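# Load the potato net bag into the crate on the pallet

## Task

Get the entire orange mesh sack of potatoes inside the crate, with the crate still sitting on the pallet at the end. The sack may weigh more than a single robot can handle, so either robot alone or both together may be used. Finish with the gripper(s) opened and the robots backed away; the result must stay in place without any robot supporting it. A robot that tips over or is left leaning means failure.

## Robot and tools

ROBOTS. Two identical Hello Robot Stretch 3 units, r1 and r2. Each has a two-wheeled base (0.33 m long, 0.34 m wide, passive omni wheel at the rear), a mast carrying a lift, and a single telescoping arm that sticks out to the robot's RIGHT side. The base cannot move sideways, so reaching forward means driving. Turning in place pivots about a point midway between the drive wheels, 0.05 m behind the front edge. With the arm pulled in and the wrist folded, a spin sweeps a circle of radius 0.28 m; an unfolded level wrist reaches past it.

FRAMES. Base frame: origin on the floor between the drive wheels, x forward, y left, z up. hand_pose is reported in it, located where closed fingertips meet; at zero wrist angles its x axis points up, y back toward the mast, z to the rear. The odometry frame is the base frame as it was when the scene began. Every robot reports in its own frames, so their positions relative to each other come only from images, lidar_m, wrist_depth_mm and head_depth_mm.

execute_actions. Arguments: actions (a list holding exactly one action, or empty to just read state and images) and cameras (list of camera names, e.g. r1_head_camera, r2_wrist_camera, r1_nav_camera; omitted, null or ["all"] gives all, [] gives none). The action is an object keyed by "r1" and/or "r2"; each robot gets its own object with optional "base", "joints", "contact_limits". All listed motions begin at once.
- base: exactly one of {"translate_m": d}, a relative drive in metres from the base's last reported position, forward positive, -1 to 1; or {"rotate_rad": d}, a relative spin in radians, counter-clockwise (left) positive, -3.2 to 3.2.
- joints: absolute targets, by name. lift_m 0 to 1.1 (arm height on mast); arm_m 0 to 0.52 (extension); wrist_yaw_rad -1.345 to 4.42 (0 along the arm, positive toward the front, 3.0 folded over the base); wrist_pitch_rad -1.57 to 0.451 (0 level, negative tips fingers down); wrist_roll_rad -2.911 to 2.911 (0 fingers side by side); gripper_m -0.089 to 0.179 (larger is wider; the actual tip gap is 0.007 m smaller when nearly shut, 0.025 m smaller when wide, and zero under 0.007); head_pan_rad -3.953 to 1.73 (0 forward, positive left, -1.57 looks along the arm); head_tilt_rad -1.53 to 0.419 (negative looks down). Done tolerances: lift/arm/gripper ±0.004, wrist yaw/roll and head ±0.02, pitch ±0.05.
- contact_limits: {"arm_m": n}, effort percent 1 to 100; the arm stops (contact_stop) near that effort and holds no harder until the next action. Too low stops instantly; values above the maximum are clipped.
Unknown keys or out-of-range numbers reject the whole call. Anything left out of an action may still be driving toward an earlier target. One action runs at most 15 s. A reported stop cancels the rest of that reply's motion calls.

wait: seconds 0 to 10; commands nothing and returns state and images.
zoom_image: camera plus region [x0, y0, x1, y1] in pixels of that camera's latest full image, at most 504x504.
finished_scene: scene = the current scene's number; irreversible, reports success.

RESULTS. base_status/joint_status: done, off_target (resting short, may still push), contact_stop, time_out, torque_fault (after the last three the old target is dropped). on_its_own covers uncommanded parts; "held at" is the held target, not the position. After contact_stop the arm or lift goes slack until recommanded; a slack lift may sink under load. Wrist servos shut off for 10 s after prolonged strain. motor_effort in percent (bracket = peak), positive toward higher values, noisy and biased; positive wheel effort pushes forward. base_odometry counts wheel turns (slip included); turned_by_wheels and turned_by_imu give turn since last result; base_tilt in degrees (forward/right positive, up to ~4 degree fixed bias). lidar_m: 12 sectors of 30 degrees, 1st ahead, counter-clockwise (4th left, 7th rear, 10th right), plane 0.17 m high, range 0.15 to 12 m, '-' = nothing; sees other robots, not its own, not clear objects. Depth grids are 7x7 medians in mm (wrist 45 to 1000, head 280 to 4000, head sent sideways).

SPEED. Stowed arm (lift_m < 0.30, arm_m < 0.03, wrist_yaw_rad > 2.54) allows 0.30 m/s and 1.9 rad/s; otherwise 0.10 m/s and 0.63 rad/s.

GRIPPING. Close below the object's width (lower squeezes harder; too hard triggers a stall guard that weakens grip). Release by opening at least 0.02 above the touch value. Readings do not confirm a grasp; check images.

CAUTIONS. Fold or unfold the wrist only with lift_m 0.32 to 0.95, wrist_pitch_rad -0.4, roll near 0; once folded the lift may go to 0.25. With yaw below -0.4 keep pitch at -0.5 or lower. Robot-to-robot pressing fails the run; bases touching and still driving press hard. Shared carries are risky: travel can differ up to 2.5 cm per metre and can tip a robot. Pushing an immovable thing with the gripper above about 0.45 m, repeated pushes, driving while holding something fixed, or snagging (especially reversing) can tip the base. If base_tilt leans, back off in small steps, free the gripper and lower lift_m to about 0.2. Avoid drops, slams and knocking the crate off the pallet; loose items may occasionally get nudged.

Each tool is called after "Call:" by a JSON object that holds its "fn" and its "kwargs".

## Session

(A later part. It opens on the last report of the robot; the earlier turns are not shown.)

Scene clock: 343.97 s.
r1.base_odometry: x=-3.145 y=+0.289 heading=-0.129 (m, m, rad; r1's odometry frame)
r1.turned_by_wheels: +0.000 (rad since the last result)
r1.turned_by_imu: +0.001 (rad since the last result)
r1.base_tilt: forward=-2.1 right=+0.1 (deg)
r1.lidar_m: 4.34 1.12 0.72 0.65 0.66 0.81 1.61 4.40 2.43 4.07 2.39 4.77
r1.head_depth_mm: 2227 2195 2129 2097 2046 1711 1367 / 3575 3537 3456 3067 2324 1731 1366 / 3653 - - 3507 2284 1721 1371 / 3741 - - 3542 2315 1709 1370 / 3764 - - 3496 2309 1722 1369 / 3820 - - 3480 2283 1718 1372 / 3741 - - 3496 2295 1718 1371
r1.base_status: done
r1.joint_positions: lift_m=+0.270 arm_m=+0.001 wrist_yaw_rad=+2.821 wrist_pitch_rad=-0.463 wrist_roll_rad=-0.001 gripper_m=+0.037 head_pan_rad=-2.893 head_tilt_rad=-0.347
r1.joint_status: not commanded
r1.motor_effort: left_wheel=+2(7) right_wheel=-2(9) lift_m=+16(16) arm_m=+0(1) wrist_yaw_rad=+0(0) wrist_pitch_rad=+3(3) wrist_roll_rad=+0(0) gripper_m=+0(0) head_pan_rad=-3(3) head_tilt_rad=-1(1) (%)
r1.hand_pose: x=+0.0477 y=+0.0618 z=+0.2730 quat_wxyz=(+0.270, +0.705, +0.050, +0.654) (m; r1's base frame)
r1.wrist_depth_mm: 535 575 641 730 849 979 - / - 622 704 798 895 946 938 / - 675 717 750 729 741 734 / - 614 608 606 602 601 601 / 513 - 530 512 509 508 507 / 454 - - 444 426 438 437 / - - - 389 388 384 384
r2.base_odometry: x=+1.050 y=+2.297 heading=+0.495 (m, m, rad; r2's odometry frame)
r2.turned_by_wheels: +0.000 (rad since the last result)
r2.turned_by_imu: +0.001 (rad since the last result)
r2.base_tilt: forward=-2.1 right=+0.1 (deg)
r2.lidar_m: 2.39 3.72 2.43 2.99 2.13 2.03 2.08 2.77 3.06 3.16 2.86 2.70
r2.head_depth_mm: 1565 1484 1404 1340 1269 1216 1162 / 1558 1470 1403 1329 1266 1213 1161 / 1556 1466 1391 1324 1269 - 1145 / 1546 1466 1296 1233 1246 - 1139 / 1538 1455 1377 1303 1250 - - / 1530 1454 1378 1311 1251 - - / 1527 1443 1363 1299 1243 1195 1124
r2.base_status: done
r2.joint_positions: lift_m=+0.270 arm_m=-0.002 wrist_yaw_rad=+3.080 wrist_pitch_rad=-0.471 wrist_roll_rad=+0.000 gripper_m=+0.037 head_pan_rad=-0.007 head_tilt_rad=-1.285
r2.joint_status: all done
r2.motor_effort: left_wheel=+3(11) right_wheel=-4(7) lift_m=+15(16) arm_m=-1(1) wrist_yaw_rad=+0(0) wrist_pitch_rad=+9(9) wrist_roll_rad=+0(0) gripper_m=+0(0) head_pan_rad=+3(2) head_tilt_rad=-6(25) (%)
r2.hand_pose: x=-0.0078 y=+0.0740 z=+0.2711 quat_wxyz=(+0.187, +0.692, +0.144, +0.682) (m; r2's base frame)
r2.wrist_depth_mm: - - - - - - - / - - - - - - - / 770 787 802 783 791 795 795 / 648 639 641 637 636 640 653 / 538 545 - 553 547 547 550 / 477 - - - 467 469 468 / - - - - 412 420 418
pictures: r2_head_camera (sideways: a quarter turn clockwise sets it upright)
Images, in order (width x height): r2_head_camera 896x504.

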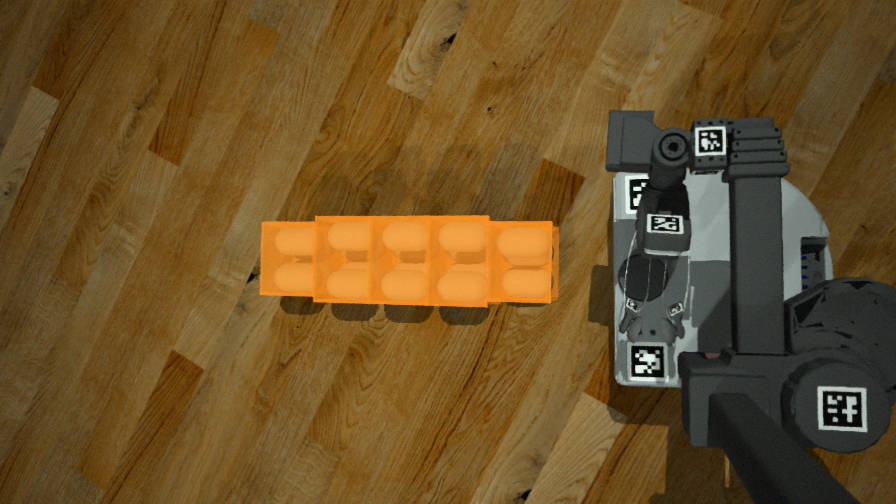

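Call:
{"fn": "execute_actions", "kwargs": {"actions": [{"r1": {"base": {"rotate_rad": 0.86}, "joints": {"head_pan_rad": -2.6, "head_tilt_rad": -0.5}}, "r2": {"base": {"translate_m": 0.09}}}], "cameras": ["r1_head_camera", "r2_head_camera"]}}

Scene clock: 352.87 s.
r1.base_odometry: x=-3.145 y=+0.289 heading=+0.731 (m, m, rad; r1's odometry frame)
r1.turned_by_wheels: +0.860 (rad since the last result)
r1.turned_by_imu: +0.868 (rad since the last result)
r1.base_tilt: forward=-2.2 right=+0.1 (deg)
r1.lidar_m: 0.80 0.66 0.65 0.72 1.15 4.35 2.43 2.47 4.08 2.30 4.36 1.50
r1.head_depth_mm: - - - 2468 1908 1516 1248 / - - - 2440 1912 1511 1242 / 3812 - - 2388 1897 1514 1240 / 3634 - - 2342 1884 1500 1241 / 3535 3859 - 2445 1888 1497 1233 / 3421 3747 3837 2550 1900 1497 1246 / 3290 3621 3718 2558 1875 1483 1233
r1.base_status: done
r1.joint_positions: lift_m=+0.270 arm_m=+0.001 wrist_yaw_rad=+2.821 wrist_pitch_rad=-0.463 wrist_roll_rad=-0.001 gripper_m=+0.037 head_pan_rad=-2.607 head_tilt_rad=-0.494
r1.joint_status: all done
r1.motor_effort: left_wheel=-1(5) right_wheel=+3(10) lift_m=+16(16) arm_m=+1(0) wrist_yaw_rad=+0(0) wrist_pitch_rad=+3(3) wrist_roll_rad=+0(0) gripper_m=+0(0) head_pan_rad=+4(29) head_tilt_rad=-2(13) (%)
r1.hand_pose: x=+0.0477 y=+0.0618 z=+0.2730 quat_wxyz=(+0.270, +0.705, +0.050, +0.654) (m; r1's base frame)
r1.wrist_depth_mm: 924 836 759 675 610 565 515 / - 921 847 747 668 605 558 / - 751 738 749 713 648 605 / - 606 601 603 598 605 599 / 512 - 527 508 503 509 509 / 455 - - 440 428 440 439 / - - - 387 388 387 388
r2.base_odometry: x=+1.129 y=+2.340 heading=+0.495 (m, m, rad; r2's odometry frame)
r2.turned_by_wheels: +0.000 (rad since the last result)
r2.turned_by_imu: +0.001 (rad since the last result)
r2.base_tilt: forward=-2.2 right=+0.1 (deg)
r2.lidar_m: 2.31 3.60 2.40 3.10 2.22 2.11 2.16 2.88 3.12 3.22 2.78 2.62
r2.head_depth_mm: 1560 1487 1403 1335 1271 1217 1164 / 1557 1472 1401 1329 1270 1213 1154 / 1554 1463 1393 1326 1265 - 1149 / 1548 1458 1385 1236 1224 - 1137 / 1543 1453 1382 1305 1257 - - / 1527 1450 1374 1311 1248 - - / 1523 1442 1367 1303 1244 1196 1125
r2.base_status: done
r2.joint_positions: lift_m=+0.270 arm_m=-0.002 wrist_yaw_rad=+3.080 wrist_pitch_rad=-0.471 wrist_roll_rad=+0.001 gripper_m=+0.037 head_pan_rad=-0.007 head_tilt_rad=-1.285
r2.joint_status: not commanded
r2.motor_effort: left_wheel=+3(11) right_wheel=-3(8) lift_m=+15(15) arm_m=-1(1) wrist_yaw_rad=+0(1) wrist_pitch_rad=+9(9) wrist_roll_rad=+0(0) gripper_m=+0(0) head_pan_rad=+2(2) head_tilt_rad=-6(6) (%)
r2.hand_pose: x=-0.0078 y=+0.0740 z=+0.2711 quat_wxyz=(+0.187, +0.692, +0.144, +0.682) (m; r2's base frame)
r2.wrist_depth_mm: - - - - - - - / - - - - - - - / 781 773 786 793 795 768 810 / 643 644 650 643 637 643 659 / 529 535 - 551 541 554 553 / 484 - - - 462 467 471 / - - - - 414 414 413
pictures: r1_head_camera (sideways: a quarter turn clockwise sets it upright), r2_head_camera (sideways: a quarter turn clockwise sets it upright)
Images, in order (width x height): r1_head_camera 896x504, r2_head_camera 896x504.

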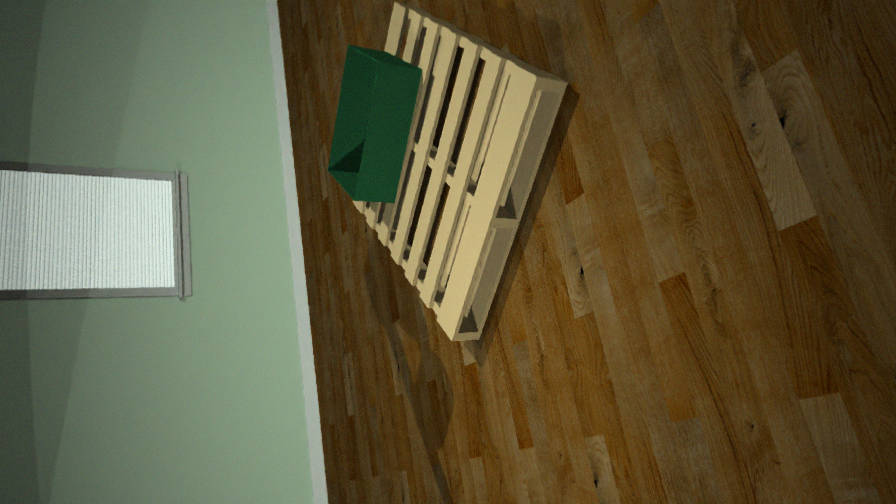

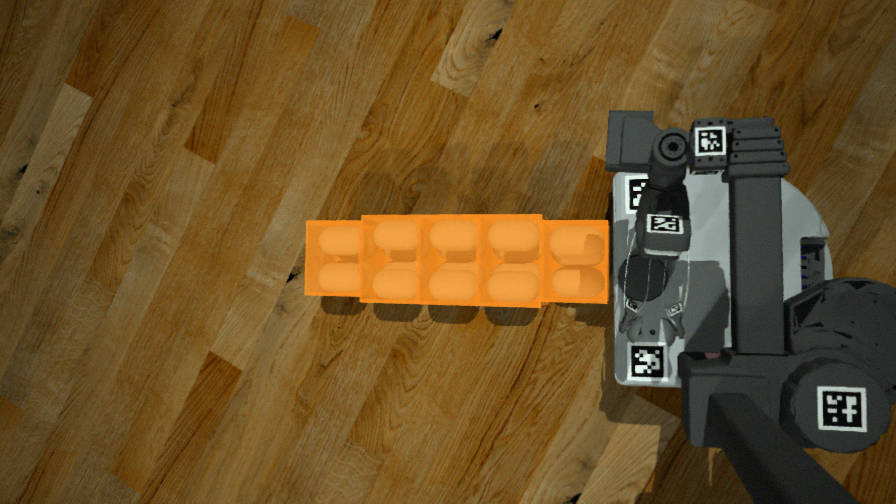

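Call:
{"fn": "zoom_image", "kwargs": {"camera": "r1_head_camera", "region": [300, 0, 600, 360]}}

Region (300, 0, 600, 360) of r1_head_camera's 896x504 image, scaled by 1.400, with more detail than that image has.

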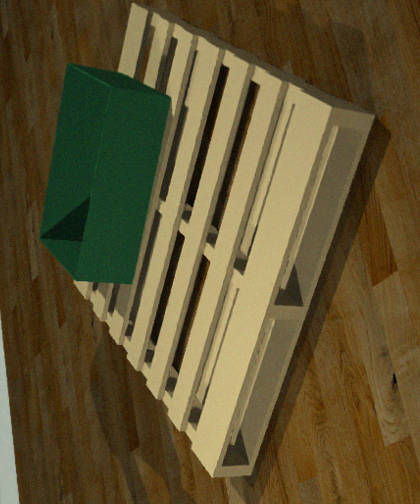

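Call:
{"fn": "execute_actions", "kwargs": {"actions": [{"r1": {"base": {"translate_m": 0.2}, "joints": {"lift_m": 0.45, "wrist_pitch_rad": -0.4, "head_pan_rad": -1.57, "head_tilt_rad": -0.8}}, "r2": {"base": {"translate_m": 0.7}, "joints": {"head_tilt_rad": -1.1}}}], "cameras": ["r2_head_camera"]}}

Scene clock: 412.70 s.
r1.base_odometry: x=-2.996 y=+0.422 heading=+0.730 (m, m, rad; r1's odometry frame)
r1.turned_by_wheels: +0.000 (rad since the last result)
r1.turned_by_imu: +0.003 (rad since the last result)
r1.base_tilt: forward=-2.1 right=+0.0 (deg)
r1.lidar_m: 0.64 0.53 0.52 0.58 0.92 4.51 2.63 2.67 1.73 1.63 4.19 1.19
r1.head_depth_mm: 3538 2858 2185 1764 1475 1265 1108 / 3756 2531 2011 1750 1473 1264 1127 / - 2883 1976 1660 1469 1267 1149 / - 2892 2173 1749 1452 1261 1143 / - 2829 2149 1747 1464 1258 1103 / - 2837 2176 1728 1461 1250 1097 / - 2857 2131 1740 1448 1250 1100
r1.base_status: done
r1.joint_positions: lift_m=+0.450 arm_m=+0.001 wrist_yaw_rad=+2.821 wrist_pitch_rad=-0.422 wrist_roll_rad=-0.001 gripper_m=+0.037 head_pan_rad=-1.577 head_tilt_rad=-0.790
r1.joint_status: all done
r1.motor_effort: left_wheel=-1(7) right_wheel=+3(10) lift_m=+22(25) arm_m=+1(1) wrist_yaw_rad=+0(2) wrist_pitch_rad=+5(7) wrist_roll_rad=+0(0) gripper_m=+0(0) head_pan_rad=+4(54) head_tilt_rad=-4(18) (%)
r1.hand_pose: x=+0.0494 y=+0.0669 z=+0.4616 quat_wxyz=(+0.257, +0.705, +0.036, +0.660) (m; r1's base frame)
r1.wrist_depth_mm: 746 678 608 542 490 448 413 / - 772 673 602 536 488 445 / - 869 758 661 582 529 484 / - 894 851 736 649 581 524 / 764 787 783 768 702 632 575 / 658 - 635 665 643 659 614 / 584 576 591 583 583 575 573
r2.base_odometry: x=+1.745 y=+2.672 heading=+0.495 (m, m, rad; r2's odometry frame)
r2.turned_by_wheels: +0.000 (rad since the last result)
r2.turned_by_imu: +0.001 (rad since the last result)
r2.base_tilt: forward=-2.1 right=+0.0 (deg)
r2.lidar_m: 1.64 2.76 2.47 2.26 2.87 2.73 2.81 3.63 3.43 2.99 2.11 2.00
r2.head_depth_mm: 1930 1751 1574 1434 1319 1218 1131 / 1961 1738 1568 1430 1309 1213 1130 / 1949 1725 1569 1427 1293 1210 - / 1726 1734 1558 1423 1229 1153 - / 1701 1711 1556 1411 1292 1188 - / 1909 1706 1549 1401 1291 1194 1134 / 1896 1691 1535 1399 1290 1192 1114
r2.base_status: done
r2.joint_positions: lift_m=+0.270 arm_m=-0.002 wrist_yaw_rad=+3.080 wrist_pitch_rad=-0.471 wrist_roll_rad=+0.000 gripper_m=+0.037 head_pan_rad=-0.007 head_tilt_rad=-1.099
r2.joint_status: all done
r2.motor_effort: left_wheel=+4(16) right_wheel=-1(14) lift_m=+16(15) arm_m=-1(1) wrist_yaw_rad=+0(0) wrist_pitch_rad=+9(9) wrist_roll_rad=+0(0) gripper_m=-1(0) head_pan_rad=+2(3) head_tilt_rad=+0(15) (%)
r2.hand_pose: x=-0.0078 y=+0.0740 z=+0.2711 quat_wxyz=(+0.187, +0.692, +0.144, +0.682) (m; r2's base frame)
r2.wrist_depth_mm: - - - - - - - / - - - - - - - / 798 765 768 792 812 785 827 / 647 651 649 642 632 651 650 / 536 549 - 552 542 542 553 / 481 - - - 459 473 474 / - - - - 415 416 417
pictures: r2_head_camera (sideways: a quarter turn clockwise sets it upright)
Images, in order (width x height): r2_head_camera 896x504.

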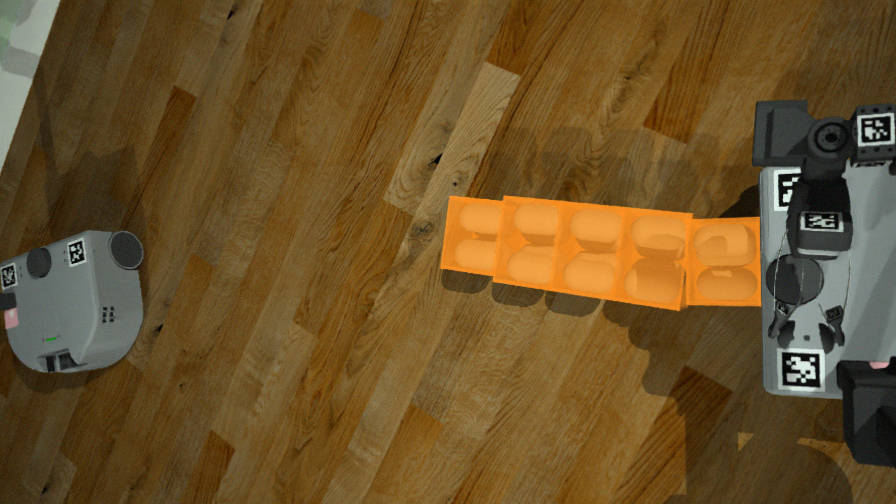

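Call:
{"fn": "execute_actions", "kwargs": {"actions": [{"r1": {"joints": {"wrist_yaw_rad": 0.0, "gripper_m": 0.179}}, "r2": {"base": {"rotate_rad": -0.17}}}], "cameras": ["r2_head_camera"]}}

Scene clock: 446.93 s.
r1.base_odometry: x=-2.996 y=+0.422 heading=+0.730 (m, m, rad; r1's odometry frame)
r1.turned_by_wheels: +0.000 (rad since the last result)
r1.turned_by_imu: +0.002 (rad since the last result)
r1.base_tilt: forward=-2.1 right=+0.0 (deg)
r1.lidar_m: 0.64 0.53 0.52 0.58 0.92 4.50 2.63 2.68 1.71 1.63 4.21 1.19
r1.head_depth_mm: 3606 2759 2211 1759 1475 1266 1109 / 3864 2634 1978 1755 1460 1269 1125 / - 2847 1961 1648 1469 1258 1147 / - 2862 2183 1755 1463 1285 - / - 2852 2175 1732 1454 1278 1108 / - 2832 2164 1721 1457 1253 1104 / - 2845 2129 1741 1444 1250 1103
r1.base_status: not commanded
r1.joint_positions: lift_m=+0.450 arm_m=+0.001 wrist_yaw_rad=+0.002 wrist_pitch_rad=-0.422 wrist_roll_rad=-0.001 gripper_m=+0.179 head_pan_rad=-1.577 head_tilt_rad=-0.790
r1.joint_status: all done
r1.motor_effort: left_wheel=-1(1) right_wheel=+3(3) lift_m=+22(22) arm_m=+0(1) wrist_yaw_rad=-1(3) wrist_pitch_rad=+5(5) wrist_roll_rad=+0(0) gripper_m=+1(85) head_pan_rad=+4(4) head_tilt_rad=-4(4) (%)
r1.hand_pose: x=-0.0211 y=-0.3694 z=+0.4616 quat_wxyz=(+0.692, +0.149, -0.690, -0.148) (m; r1's base frame)
r1.wrist_depth_mm: - - - - - - - / - - - - - - - / - - - - - - - / 933 934 932 937 925 905 911 / 805 782 777 769 764 780 778 / - 668 662 662 666 651 663 / 561 588 581 582 580 576 563
r2.base_odometry: x=+1.745 y=+2.672 heading=+0.325 (m, m, rad; r2's odometry frame)
r2.turned_by_wheels: -0.170 (rad since the last result)
r2.turned_by_imu: -0.168 (rad since the last result)
r2.base_tilt: forward=-2.0 right=+0.0 (deg)
r2.lidar_m: 1.64 2.41 4.46 2.26 3.06 2.73 2.74 3.25 3.44 3.47 2.28 1.99
r2.head_depth_mm: 1924 1743 1577 1432 1315 1216 1133 / 1947 1746 1573 1432 1314 1213 1129 / 1944 1739 1570 1422 1306 1212 - / 1934 1722 1554 1421 1269 1168 - / 1928 1713 1548 1412 1262 1173 - / 1672 1700 1539 1406 1293 1193 1132 / 1709 1695 1530 1397 1285 1192 1113
r2.base_status: done
r2.joint_positions: lift_m=+0.270 arm_m=-0.002 wrist_yaw_rad=+3.080 wrist_pitch_rad=-0.471 wrist_roll_rad=+0.000 gripper_m=+0.037 head_pan_rad=-0.007 head_tilt_rad=-1.099
r2.joint_status: not commanded
r2.motor_effort: left_wheel=+3(12) right_wheel=-3(10) lift_m=+15(15) arm_m=-1(1) wrist_yaw_rad=+0(0) wrist_pitch_rad=+9(9) wrist_roll_rad=+0(0) gripper_m=+0(0) head_pan_rad=+2(3) head_tilt_rad=-1(0) (%)
r2.hand_pose: x=-0.0078 y=+0.0740 z=+0.2711 quat_wxyz=(+0.187, +0.692, +0.144, +0.682) (m; r2's base frame)
r2.wrist_depth_mm: - - - - - - - / 995 - - - - - - / 781 798 788 783 805 802 794 / 636 639 637 644 653 650 643 / 539 545 - 549 538 545 550 / 476 - - - 470 466 465 / - - - - 411 422 415
pictures: r2_head_camera (sideways: a quarter turn clockwise sets it upright)
Images, in order (width x height): r2_head_camera 896x504.

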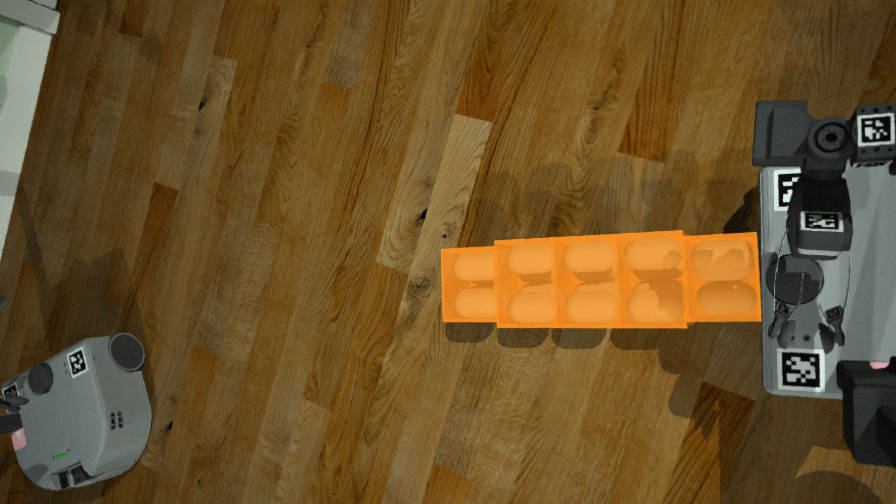

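Call:
{"fn": "execute_actions", "kwargs": {"actions": [{"r1": {"joints": {"wrist_pitch_rad": -1.1}}, "r2": {"base": {"translate_m": 0.32}}}], "cameras": ["r2_head_camera", "r1_head_camera"]}}

Scene clock: 457.10 s.
r1.base_odometry: x=-2.996 y=+0.422 heading=+0.730 (m, m, rad; r1's odometry frame)
r1.turned_by_wheels: +0.000 (rad since the last result)
r1.turned_by_imu: +0.002 (rad since the last result)
r1.base_tilt: forward=-2.2 right=+0.1 (deg)
r1.lidar_m: 0.64 0.53 0.52 0.58 0.92 4.52 2.63 2.67 1.38 1.32 4.20 1.19
r1.head_depth_mm: 3593 2902 2200 1768 1479 1262 1116 / 3750 2769 1985 1717 1455 1267 1128 / - 2919 1778 1664 1454 1259 1149 / - 2857 2100 1734 1425 1259 1125 / - 2783 2135 1745 1468 1252 1098 / - 2808 2161 1739 1455 1254 1096 / - 2781 2145 1731 1454 1251 1105
r1.base_status: not commanded
r1.joint_positions: lift_m=+0.450 arm_m=+0.001 wrist_yaw_rad=+0.002 wrist_pitch_rad=-1.100 wrist_roll_rad=-0.001 gripper_m=+0.179 head_pan_rad=-1.577 head_tilt_rad=-0.790
r1.joint_status: all done
r1.motor_effort: left_wheel=-1(1) right_wheel=+3(3) lift_m=+22(22) arm_m=+1(0) wrist_yaw_rad=-2(2) wrist_pitch_rad=-1(7) wrist_roll_rad=+0(0) gripper_m=+0(0) head_pan_rad=+4(4) head_tilt_rad=-4(4) (%)
r1.hand_pose: x=-0.0214 y=-0.2402 z=+0.3492 quat_wxyz=(+0.604, +0.371, -0.602, -0.369) (m; r1's base frame)
r1.wrist_depth_mm: 601 593 586 589 591 586 581 / 574 572 565 566 564 563 564 / 548 544 541 540 543 544 537 / 526 522 528 527 523 526 520 / 510 510 506 508 504 508 501 / - 492 489 493 492 483 485 / 469 474 472 - - 471 465
r2.base_odometry: x=+2.048 y=+2.775 heading=+0.325 (m, m, rad; r2's odometry frame)
r2.turned_by_wheels: +0.000 (rad since the last result)
r2.turned_by_imu: +0.001 (rad since the last result)
r2.base_tilt: forward=-2.2 right=+0.1 (deg)
r2.lidar_m: 1.33 2.05 3.78 2.32 2.47 3.02 3.03 3.62 3.54 3.16 1.91 1.70
r2.head_depth_mm: 1713 1752 1580 1428 1314 1214 1129 / 1774 1746 1576 1432 1313 1220 1129 / 1820 1735 1563 1422 1306 1211 - / 1837 1730 1554 1418 1263 1167 - / 1847 1707 1551 1417 1256 1167 - / 1617 1539 1540 1407 1293 1194 1127 / 1866 1545 1533 1401 1285 1189 1109
r2.base_status: done
r2.joint_positions: lift_m=+0.270 arm_m=-0.002 wrist_yaw_rad=+3.080 wrist_pitch_rad=-0.471 wrist_roll_rad=+0.000 gripper_m=+0.037 head_pan_rad=-0.007 head_tilt_rad=-1.099
r2.joint_status: not commanded
r2.motor_effort: left_wheel=+5(15) right_wheel=+0(10) lift_m=+15(15) arm_m=-1(1) wrist_yaw_rad=+0(0) wrist_pitch_rad=+9(9) wrist_roll_rad=+0(0) gripper_m=+0(0) head_pan_rad=+3(2) head_tilt_rad=+0(0) (%)
r2.hand_pose: x=-0.0078 y=+0.0740 z=+0.2711 quat_wxyz=(+0.187, +0.692, +0.144, +0.682) (m; r2's base frame)
r2.wrist_depth_mm: - - - - - - - / - - - - - - - / 780 776 789 799 786 791 806 / 638 637 641 640 633 652 651 / 549 538 - 552 537 551 545 / 474 - - - 468 474 472 / - - - - 409 415 414
pictures: r1_head_camera (sideways: a quarter turn clockwise sets it upright), r2_head_camera (sideways: a quarter turn clockwise sets it upright)
Images, in order (width x height): r1_head_camera 896x504, r2_head_camera 896x504.

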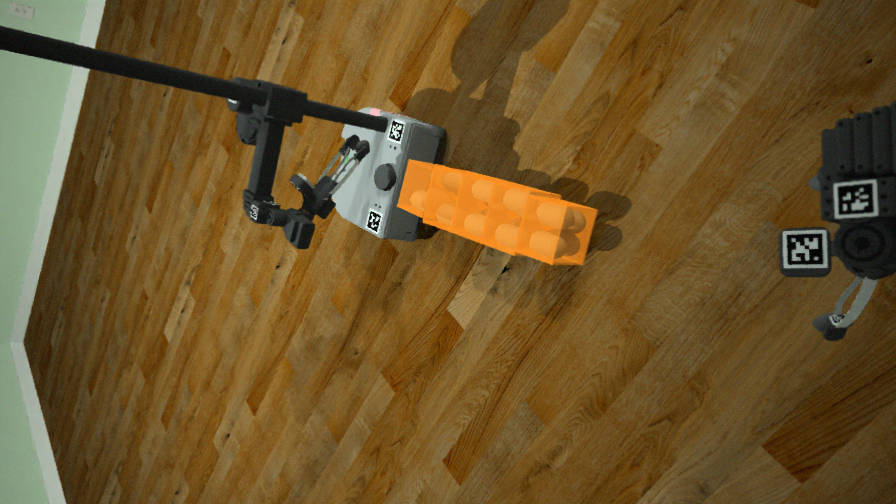

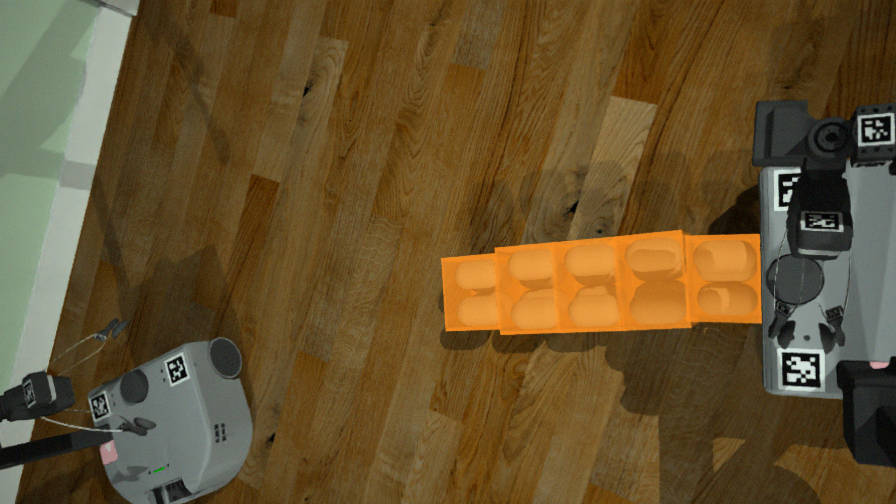

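Call:
{"fn": "execute_actions", "kwargs": {"actions": [{"r2": {"base": {"translate_m": 0.28}}}], "cameras": ["r2_head_camera", "r1_head_camera"]}}

Scene clock: 474.23 s.
r1.base_odometry: x=-2.996 y=+0.422 heading=+0.730 (m, m, rad; r1's odometry frame)
r1.turned_by_wheels: +0.000 (rad since the last result)
r1.turned_by_imu: +0.002 (rad since the last result)
r1.base_tilt: forward=-2.2 right=+0.1 (deg)
r1.lidar_m: 0.64 0.52 0.52 0.58 0.92 4.52 2.63 2.68 1.11 1.04 4.22 1.19
r1.head_depth_mm: 3602 2905 2216 1774 1463 1271 1104 / 3815 2638 1984 1709 1463 1257 1127 / - 2825 2030 1505 1459 1259 1154 / - 2894 2097 1582 1370 1224 1124 / - 2879 2152 1751 1461 1263 1106 / - 2858 2168 1741 1448 1251 1095 / - 2837 2139 1723 1457 1245 1105
r1.base_status: not commanded
r1.joint_positions: lift_m=+0.450 arm_m=+0.001 wrist_yaw_rad=+0.002 wrist_pitch_rad=-1.100 wrist_roll_rad=-0.001 gripper_m=+0.179 head_pan_rad=-1.577 head_tilt_rad=-0.790
r1.joint_status: not commanded
r1.motor_effort: left_wheel=-1(1) right_wheel=+3(3) lift_m=+23(22) arm_m=+0(1) wrist_yaw_rad=-1(1) wrist_pitch_rad=+0(1) wrist_roll_rad=+0(0) gripper_m=+0(0) head_pan_rad=+4(4) head_tilt_rad=-3(4) (%)
r1.hand_pose: x=-0.0214 y=-0.2402 z=+0.3492 quat_wxyz=(+0.604, +0.371, -0.602, -0.369) (m; r1's base frame)
r1.wrist_depth_mm: 600 597 596 471 589 585 589 / 572 569 566 561 568 563 559 / 550 543 544 548 537 543 539 / 525 530 523 525 523 521 521 / 514 507 507 507 504 508 504 / - 488 488 490 491 484 489 / 471 476 472 - - 475 468
r2.base_odometry: x=+2.313 y=+2.864 heading=+0.325 (m, m, rad; r2's odometry frame)
r2.turned_by_wheels: +0.000 (rad since the last result)
r2.turned_by_imu: +0.001 (rad since the last result)
r2.base_tilt: forward=-2.1 right=+0.1 (deg)
r2.lidar_m: 1.05 1.19 3.21 2.43 2.40 3.28 3.28 3.94 3.61 2.69 1.61 1.45
r2.head_depth_mm: 1439 1671 1578 1434 1313 1214 1135 / 1488 1694 1574 1433 1304 1216 1127 / 1534 1712 1564 1427 1307 1209 - / 1585 1713 1545 1421 1274 1176 - / 1645 1715 1536 1409 1255 1162 - / 1650 1428 1416 1404 1288 1191 1138 / 958 1456 1401 1402 1285 1190 1118
r2.base_status: done
r2.joint_positions: lift_m=+0.270 arm_m=-0.002 wrist_yaw_rad=+3.080 wrist_pitch_rad=-0.471 wrist_roll_rad=+0.001 gripper_m=+0.037 head_pan_rad=-0.007 head_tilt_rad=-1.099
r2.joint_status: not commanded
r2.motor_effort: left_wheel=+4(15) right_wheel=-1(10) lift_m=+15(16) arm_m=-1(1) wrist_yaw_rad=+0(0) wrist_pitch_rad=+9(9) wrist_roll_rad=+0(0) gripper_m=+0(0) head_pan_rad=+3(2) head_tilt_rad=-1(0) (%)
r2.hand_pose: x=-0.0078 y=+0.0740 z=+0.2711 quat_wxyz=(+0.187, +0.692, +0.144, +0.682) (m; r2's base frame)
r2.wrist_depth_mm: - - - - - - - / - - - - - - - / 782 784 794 781 787 784 806 / 628 653 642 637 641 635 649 / 536 534 - 553 544 548 546 / 476 - - - 458 472 469 / - - - - 419 413 321
pictures: r1_head_camera (sideways: a quarter turn clockwise sets it upright), r2_head_camera (sideways: a quarter turn clockwise sets it upright)
Images, in order (width x height): r1_head_camera 896x504, r2_head_camera 896x504.

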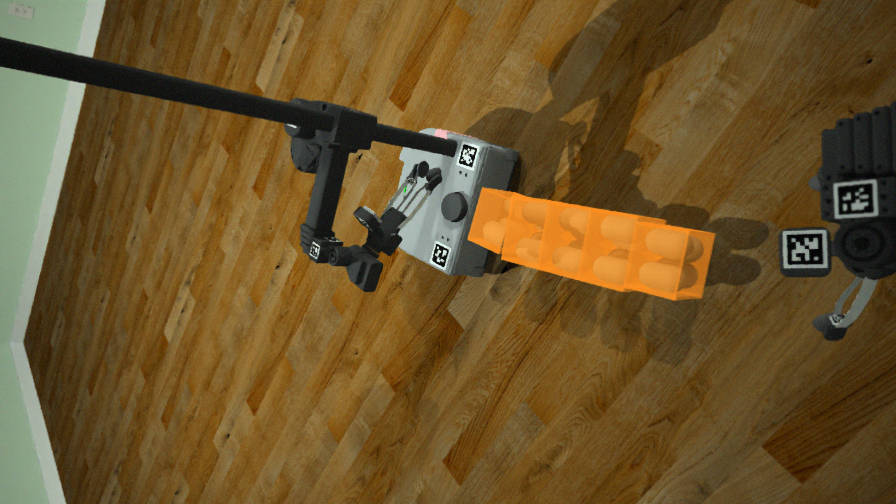

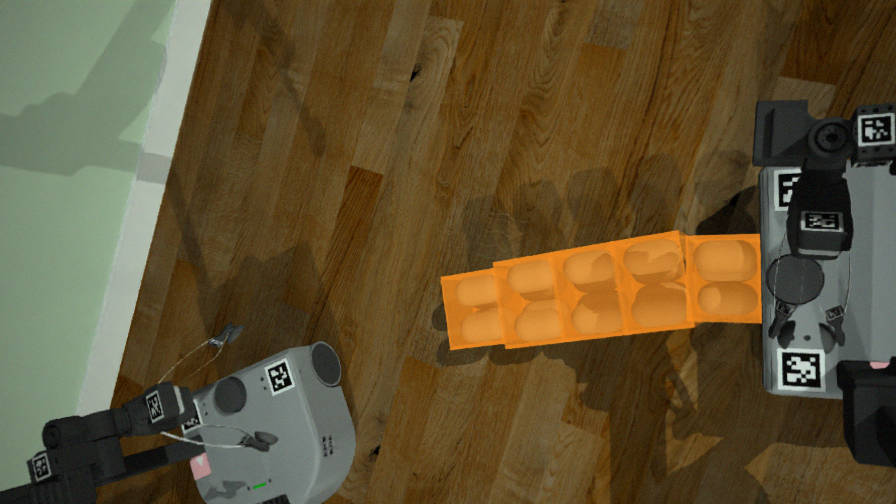

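Call:
{"fn": "execute_actions", "kwargs": {"actions": [{"r1": {"base": {"translate_m": 0.03}, "joints": {"wrist_yaw_rad": -0.21, "arm_m": 0.27, "lift_m": 0.38}}, "r2": {"base": {"rotate_rad": 0.32}}}], "cameras": ["r2_head_camera"]}}

Call:
{"fn": "execute_actions", "kwargs": {"actions": [{"r2": {"base": {"translate_m": -0.49}, "joints": {"lift_m": 0.295, "wrist_pitch_rad": -0.4}}}], "cameras": ["r2_head_camera", "r1_wrist_camera"]}}

Scene clock: 514.17 s.
r1.base_odometry: x=-2.974 y=+0.442 heading=+0.730 (m, m, rad; r1's odometry frame)
r1.turned_by_wheels: +0.000 (rad since the last result)
r1.turned_by_imu: +0.002 (rad since the last result)
r1.base_tilt: forward=-2.1 right=+0.2 (deg)
r1.lidar_m: 0.61 0.51 0.50 0.56 0.89 4.52 2.66 2.71 1.16 1.05 4.18 1.15
r1.head_depth_mm: 3546 2873 2193 1764 1474 1266 1106 / 3793 2675 1398 1717 1467 1265 1109 / - 2884 1968 1537 1474 1232 1107 / - 2855 2099 1613 1463 1220 1105 / - 2827 2163 1740 1464 1260 1100 / - 2852 2152 1743 1447 1253 1101 / - 2783 2162 1714 1453 1243 1100
r1.base_status: done
r1.joint_positions: lift_m=+0.380 arm_m=+0.270 wrist_yaw_rad=-0.210 wrist_pitch_rad=-1.101 wrist_roll_rad=-0.001 gripper_m=+0.179 head_pan_rad=-1.577 head_tilt_rad=-0.790
r1.joint_status: all done
r1.motor_effort: left_wheel=-1(3) right_wheel=+3(7) lift_m=+16(18) arm_m=+3(4) wrist_yaw_rad=+0(3) wrist_pitch_rad=+0(0) wrist_roll_rad=+0(0) gripper_m=+0(0) head_pan_rad=+4(4) head_tilt_rad=-4(4) (%)
r1.hand_pose: x=-0.0413 y=-0.5069 z=+0.2795 quat_wxyz=(+0.561, +0.305, -0.637, -0.431) (m; r1's base frame)
r1.wrist_depth_mm: 515 517 515 389 506 507 504 / 491 493 487 390 488 485 484 / 474 473 475 379 471 469 468 / 457 458 456 340 455 447 448 / 441 440 435 392 434 438 433 / - 424 423 424 423 421 421 / 410 410 410 407 407 407 401
r2.base_odometry: x=+2.313 y=+2.864 heading=+0.645 (m, m, rad; r2's odometry frame)
r2.turned_by_wheels: +0.320 (rad since the last result)
r2.turned_by_imu: +0.318 (rad since the last result)
r2.base_tilt: forward=-2.2 right=+0.0 (deg)
r2.lidar_m: 1.05 2.34 5.04 2.40 3.36 3.28 3.55 3.68 3.63 1.82 1.45 1.45
r2.head_depth_mm: 1500 1694 1583 1435 1323 1217 1131 / 1600 1728 1574 1423 1313 1217 1129 / 1720 1725 1496 1424 1281 1207 - / 1109 1439 1466 1414 1248 1146 - / 1854 1670 1507 1411 1296 1200 - / 1898 1701 1544 1403 1293 1196 1127 / 1910 1700 1537 1398 1288 1192 1115
r2.base_status: done
r2.joint_positions: lift_m=+0.270 arm_m=-0.002 wrist_yaw_rad=+3.080 wrist_pitch_rad=-0.471 wrist_roll_rad=+0.000 gripper_m=+0.037 head_pan_rad=-0.006 head_tilt_rad=-1.099
r2.joint_status: not commanded
r2.motor_effort: left_wheel=-1(7) right_wheel=+8(13) lift_m=+15(16) arm_m=-1(1) wrist_yaw_rad=+1(0) wrist_pitch_rad=+9(9) wrist_roll_rad=+0(0) gripper_m=+0(1) head_pan_rad=+3(2) head_tilt_rad=+0(0) (%)
r2.hand_pose: x=-0.0078 y=+0.0740 z=+0.2711 quat_wxyz=(+0.187, +0.692, +0.144, +0.682) (m; r2's base frame)
r2.wrist_depth_mm: - - - - - - - / - - - - - - - / 799 781 797 784 794 791 810 / 635 638 645 647 653 645 643 / 531 534 - 544 541 546 547 / 480 - - - 466 471 476 / - - - - 418 414 417
pictures: r2_head_camera (sideways: a quarter turn clockwise sets it upright)
Images, in order (width x height): r2_head_camera 896x504.

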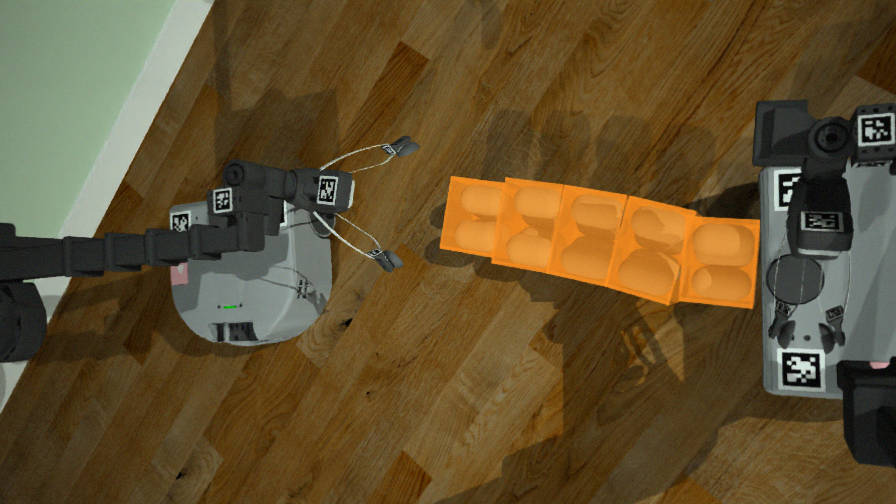

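Scene clock: 517.47 s.
r1.base_odometry: x=-2.974 y=+0.442 heading=+0.730 (m, m, rad; r1's odometry frame)
r1.turned_by_wheels: +0.000 (rad since the last result)
r1.turned_by_imu: +0.001 (rad since the last result)
r1.base_tilt: forward=-2.1 right=+0.1 (deg)
r1.lidar_m: 0.61 0.51 0.50 0.56 0.89 4.55 2.66 2.71 4.23 1.54 4.18 1.14
r1.head_depth_mm: 3659 2891 2181 1764 1471 1259 1111 / 3775 2729 2169 1767 1470 1263 1112 / - 2693 1853 1762 1462 1229 1105 / - 2835 1951 1744 1477 1228 1107 / - 2814 2165 1726 1445 1258 1095 / - 2845 2158 1723 1456 1257 1099 / - 2828 2157 1739 1443 1253 1103
r1.base_status: not commanded
r1.joint_positions: lift_m=+0.380 arm_m=+0.270 wrist_yaw_rad=-0.210 wrist_pitch_rad=-1.101 wrist_roll_rad=-0.001 gripper_m=+0.179 head_pan_rad=-1.577 head_tilt_rad=-0.790
r1.joint_status: not commanded
r1.motor_effort: left_wheel=-1(1) right_wheel=+3(2) lift_m=+15(15) arm_m=+3(4) wrist_yaw_rad=-1(1) wrist_pitch_rad=+0(0) wrist_roll_rad=+0(0) gripper_m=+0(1) head_pan_rad=+4(4) head_tilt_rad=-4(4) (%)
r1.hand_pose: x=-0.0413 y=-0.5069 z=+0.2795 quat_wxyz=(+0.561, +0.305, -0.637, -0.431) (m; r1's base frame)
r1.wrist_depth_mm: 511 511 508 389 508 506 507 / 492 493 487 391 492 485 483 / 475 472 475 379 467 468 464 / 455 460 454 342 450 448 447 / 442 437 439 392 437 439 437 / - 422 421 421 421 420 418 / 407 413 409 410 408 404 402
r2.base_odometry: x=+1.922 y=+2.569 heading=+0.645 (m, m, rad; r2's odometry frame)
r2.turned_by_wheels: +0.000 (rad since the last result)
r2.turned_by_imu: +0.000 (rad since the last result)
r2.base_tilt: forward=-2.1 right=+0.1 (deg)
r2.lidar_m: 1.54 2.98 2.52 2.43 2.95 2.91 3.12 3.39 3.34 2.37 1.85 1.82
r2.head_depth_mm: 1866 1746 1580 1440 1317 1217 1132 / 1916 1746 1575 1433 1314 1213 1127 / 1883 1715 1542 1420 1307 1212 - / 1648 1680 1475 1365 1299 1207 - / 1850 1720 1548 1411 1300 1198 - / 1912 1710 1545 1402 1294 1197 1130 / 1909 1690 1538 1397 1288 1193 1119
r2.base_status: done
r2.joint_positions: lift_m=+0.295 arm_m=-0.002 wrist_yaw_rad=+3.080 wrist_pitch_rad=-0.422 wrist_roll_rad=+0.001 gripper_m=+0.037 head_pan_rad=-0.006 head_tilt_rad=-1.099
r2.joint_status: all done
r2.motor_effort: left_wheel=-1(11) right_wheel=+2(5) lift_m=+24(26) arm_m=-1(1) wrist_yaw_rad=+0(0) wrist_pitch_rad=+9(10) wrist_roll_rad=+0(0) gripper_m=+0(0) head_pan_rad=+2(2) head_tilt_rad=+0(0) (%)
r2.hand_pose: x=-0.0074 y=+0.0805 z=+0.3065 quat_wxyz=(+0.170, +0.696, +0.127, +0.687) (m; r2's base frame)
r2.wrist_depth_mm: - - - - - - - / - - - - - - - / 917 928 933 932 903 946 939 / 729 735 784 730 745 731 749 / 607 605 - 618 609 623 609 / 521 523 - 539 514 522 524 / 471 - - - 456 449 458
pictures: r1_wrist_camera, r2_head_camera (sideways: a quarter turn clockwise sets it upright)
Images, in order (width x height): r1_wrist_camera 644x364, r2_head_camera 896x504.

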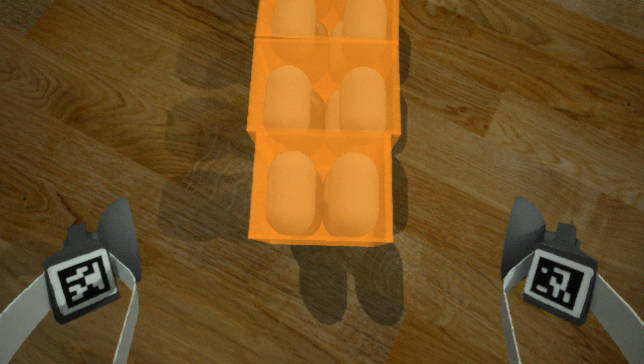

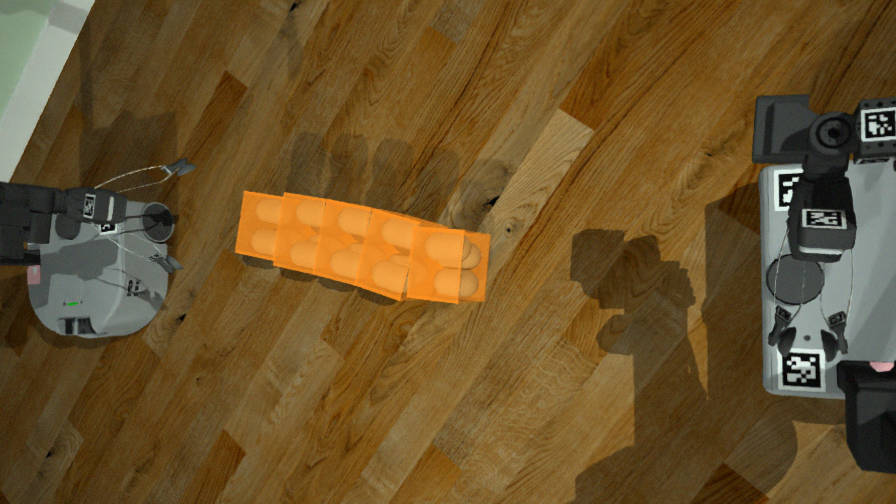

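Call:
{"fn": "execute_actions", "kwargs": {"actions": [{"r1": {"joints": {"lift_m": 0.26}}, "r2": {"base": {"rotate_rad": 1.635}, "joints": {"lift_m": 0.45, "wrist_yaw_rad": -0.13, "gripper_m": 0.179, "head_pan_rad": -0.5, "head_tilt_rad": -0.55}}}], "cameras": ["r2_head_camera", "r1_wrist_camera"]}}

Scene clock: 532.83 s.
r1.base_odometry: x=-2.974 y=+0.442 heading=+0.730 (m, m, rad; r1's odometry frame)
r1.turned_by_wheels: +0.000 (rad since the last result)
r1.turned_by_imu: +0.002 (rad since the last result)
r1.base_tilt: forward=-2.1 right=+0.1 (deg)
r1.lidar_m: 0.61 0.51 0.50 0.56 0.89 4.54 2.66 2.71 4.23 1.54 4.19 1.15
r1.head_depth_mm: 3653 2895 2204 1759 1475 1264 1115 / 3850 2875 2177 1754 1471 1259 1106 / - 2773 2028 1750 1435 1279 1109 / - 2509 1852 1739 1435 1211 1108 / - 2880 2178 1740 1458 1251 1103 / - 2854 2140 1746 1453 1249 1094 / - 2859 2149 1738 1447 1248 1097
r1.base_status: not commanded
r1.joint_positions: lift_m=+0.260 arm_m=+0.270 wrist_yaw_rad=-0.210 wrist_pitch_rad=-1.101 wrist_roll_rad=-0.001 gripper_m=+0.179 head_pan_rad=-1.577 head_tilt_rad=-0.790
r1.joint_status: all done
r1.motor_effort: left_wheel=-1(1) right_wheel=+2(2) lift_m=+16(15) arm_m=+4(4) wrist_yaw_rad=-1(0) wrist_pitch_rad=+0(0) wrist_roll_rad=+0(0) gripper_m=+1(0) head_pan_rad=+4(4) head_tilt_rad=-4(4) (%)
r1.hand_pose: x=-0.0413 y=-0.5069 z=+0.1595 quat_wxyz=(+0.561, +0.305, -0.637, -0.431) (m; r1's base frame)
r1.wrist_depth_mm: 376 373 366 263 366 370 369 / 360 360 352 293 351 355 356 / 346 345 342 230 342 344 341 / 334 335 328 222 325 331 328 / 325 320 318 317 318 322 317 / - 308 309 308 308 307 306 / 301 301 300 298 297 297 295
r2.base_odometry: x=+1.922 y=+2.569 heading=+2.280 (m, m, rad; r2's odometry frame)
r2.turned_by_wheels: +1.635 (rad since the last result)
r2.turned_by_imu: +1.627 (rad since the last result)
r2.base_tilt: forward=-2.2 right=+0.1 (deg)
r2.lidar_m: 2.43 2.92 2.91 3.21 3.35 3.33 2.26 1.83 1.07 1.07 3.24 2.45
r2.head_depth_mm: - - 3354 2424 1858 1523 1284 / - - 3357 2384 1856 1515 1282 / - - 3351 2328 1842 1517 1275 / - - 3301 2277 1837 1504 1275 / - - 2792 2227 1836 1500 1269 / - - 2678 2136 1822 1497 1263 / - - 2811 2229 1821 1490 1263
r2.base_status: done
r2.joint_positions: lift_m=+0.450 arm_m=-0.002 wrist_yaw_rad=-0.129 wrist_pitch_rad=-0.421 wrist_roll_rad=+0.001 gripper_m=+0.179 head_pan_rad=-0.493 head_tilt_rad=-0.557
r2.joint_status: all done
r2.motor_effort: left_wheel=-2(9) right_wheel=+2(10) lift_m=+23(24) arm_m=-1(1) wrist_yaw_rad=-2(2) wrist_pitch_rad=+9(9) wrist_roll_rad=+0(0) gripper_m=+0(84) head_pan_rad=-3(21) head_tilt_rad=+2(26) (%)
r2.hand_pose: x=-0.0503 y=-0.3650 z=+0.4617 quat_wxyz=(+0.681, +0.103, -0.699, -0.192) (m; r2's base frame)
r2.wrist_depth_mm: - - - - - - - / - - - - - - - / - - - - - - - / - - - 906 - - - / 854 854 845 741 808 829 851 / - 696 698 677 720 712 750 / 606 615 619 595 624 627 616
pictures: r1_wrist_camera, r2_head_camera (sideways: a quarter turn clockwise sets it upright)
Images, in order (width x height): r1_wrist_camera 644x364, r2_head_camera 896x504.

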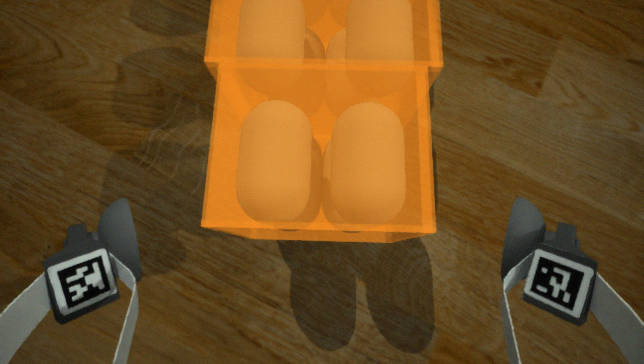

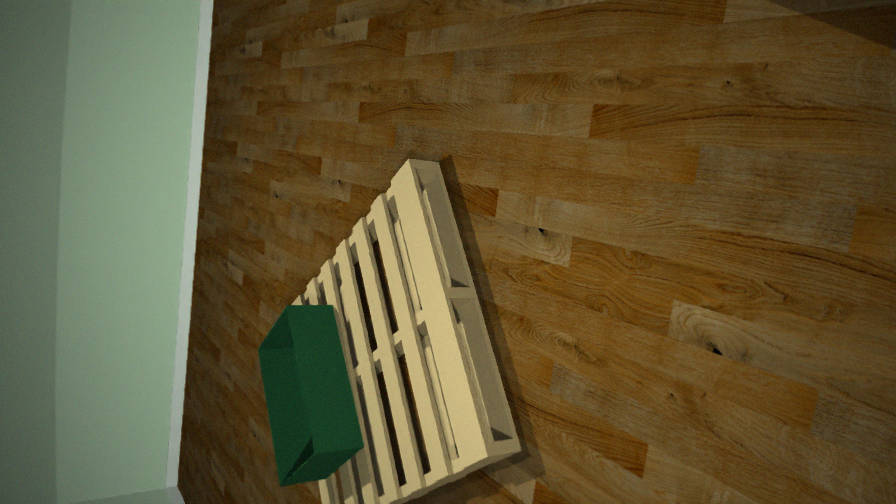

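Call:
{"fn": "zoom_image", "kwargs": {"camera": "r2_head_camera", "region": [240, 140, 560, 504]}}

Region (240, 140, 560, 504) of r2_head_camera's 896x504 image, scaled by 1.385, with more detail than that image has; it fills the left 443 columns of this view, and the rest is white.

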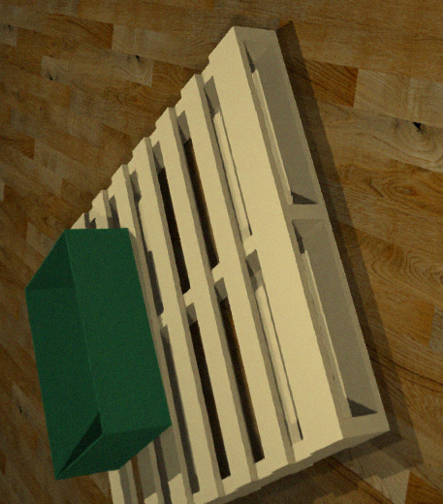

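Call:
{"fn": "execute_actions", "kwargs": {"actions": [{"r1": {"joints": {"arm_m": 0.305}}, "r2": {"base": {"translate_m": -0.015}, "joints": {"lift_m": 0.27, "wrist_pitch_rad": -1.1, "arm_m": 0.35, "head_pan_rad": -1.57, "head_tilt_rad": -0.8}}}], "cameras": ["r2_wrist_camera", "r1_wrist_camera", "r2_head_camera"]}}

Scene clock: 590.00 s.
r1.base_odometry: x=-2.974 y=+0.442 heading=+0.730 (m, m, rad; r1's odometry frame)
r1.turned_by_wheels: +0.000 (rad since the last result)
r1.turned_by_imu: +0.002 (rad since the last result)
r1.base_tilt: forward=-2.1 right=+0.1 (deg)
r1.lidar_m: 0.62 0.51 0.50 0.56 0.89 4.54 2.67 2.70 4.23 1.54 4.19 1.15
r1.head_depth_mm: 3674 2893 2189 1756 1475 1269 1113 / 3871 2898 2179 1753 1465 1261 1112 / - 2895 2193 1712 1436 1269 1109 / 3881 1703 1798 1758 1447 1230 1096 / - 2843 2128 1744 1454 1251 1105 / - 2812 2177 1742 1452 1245 1101 / - 2851 2167 1738 1449 1248 1102
r1.base_status: not commanded
r1.joint_positions: lift_m=+0.260 arm_m=+0.305 wrist_yaw_rad=-0.210 wrist_pitch_rad=-1.101 wrist_roll_rad=-0.001 gripper_m=+0.179 head_pan_rad=-1.577 head_tilt_rad=-0.790
r1.joint_status: all done
r1.motor_effort: left_wheel=-1(1) right_wheel=+3(2) lift_m=+16(15) arm_m=+3(1) wrist_yaw_rad=+0(0) wrist_pitch_rad=+0(0) wrist_roll_rad=+0(0) gripper_m=+1(0) head_pan_rad=+4(4) head_tilt_rad=-4(4) (%)
r1.hand_pose: x=-0.0413 y=-0.5419 z=+0.1595 quat_wxyz=(+0.561, +0.305, -0.637, -0.431) (m; r1's base frame)
r1.wrist_depth_mm: 377 373 373 308 279 367 368 / 358 359 355 251 240 357 353 / 346 345 342 286 337 340 341 / 333 333 329 223 223 331 329 / 324 321 317 216 216 320 316 / - 308 309 307 306 306 308 / 299 299 299 299 299 297 294
r2.base_odometry: x=+1.932 y=+2.558 heading=+2.280 (m, m, rad; r2's odometry frame)
r2.turned_by_wheels: +0.000 (rad since the last result)
r2.turned_by_imu: +0.001 (rad since the last result)
r2.base_tilt: forward=-2.2 right=+0.1 (deg)
r2.lidar_m: 2.44 2.93 2.92 3.22 3.37 3.33 2.24 1.83 1.03 1.04 3.25 2.48
r2.head_depth_mm: 1746 1944 2110 1805 1525 1326 1164 / 1866 2089 2168 1793 1509 1314 1166 / 1971 2149 1867 1731 1482 1315 1170 / 2173 2303 1881 1768 1502 1264 1157 / 2353 2596 2144 1756 1495 1309 1156 / 2600 2704 2107 1761 1487 1303 1154 / 2851 2689 2116 1747 1490 1290 1151
r2.base_status: done
r2.joint_positions: lift_m=+0.270 arm_m=+0.350 wrist_yaw_rad=-0.130 wrist_pitch_rad=-1.103 wrist_roll_rad=+0.001 gripper_m=+0.179 head_pan_rad=-1.563 head_tilt_rad=-0.790
r2.joint_status: all done
r2.motor_effort: left_wheel=-2(8) right_wheel=+2(4) lift_m=+16(20) arm_m=+4(4) wrist_yaw_rad=+0(1) wrist_pitch_rad=+1(8) wrist_roll_rad=+0(0) gripper_m=+0(0) head_pan_rad=-2(33) head_tilt_rad=-4(19) (%)
r2.hand_pose: x=-0.0338 y=-0.5878 z=+0.1694 quat_wxyz=(+0.577, +0.331, -0.625, -0.409) (m; r2's base frame)
r2.wrist_depth_mm: 390 397 402 296 293 407 413 / 369 378 377 269 268 388 394 / 359 361 361 300 254 375 374 / 345 345 349 314 354 357 364 / 329 333 335 280 232 343 350 / - 324 319 279 234 331 338 / 310 313 312 314 319 322 321
pictures: r1_wrist_camera, r2_head_camera (sideways: a quarter turn clockwise sets it upright), r2_wrist_camera
Images, in order (width x height): r1_wrist_camera 644x364, r2_head_camera 896x504, r2_wrist_camera 644x364.

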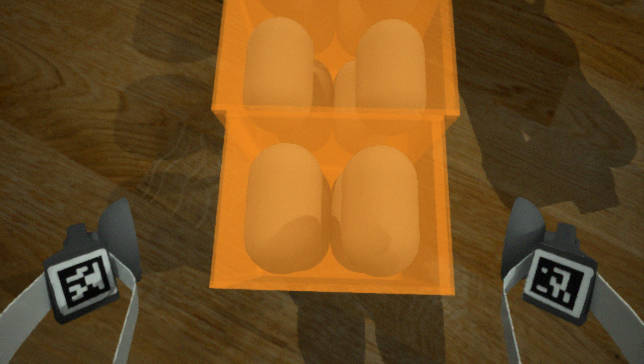

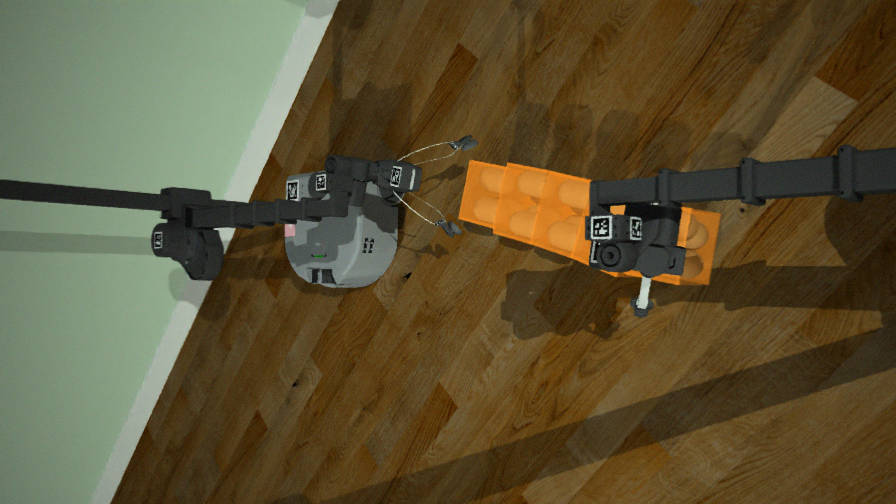

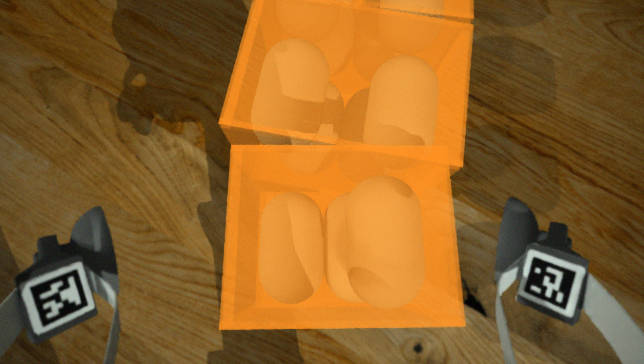

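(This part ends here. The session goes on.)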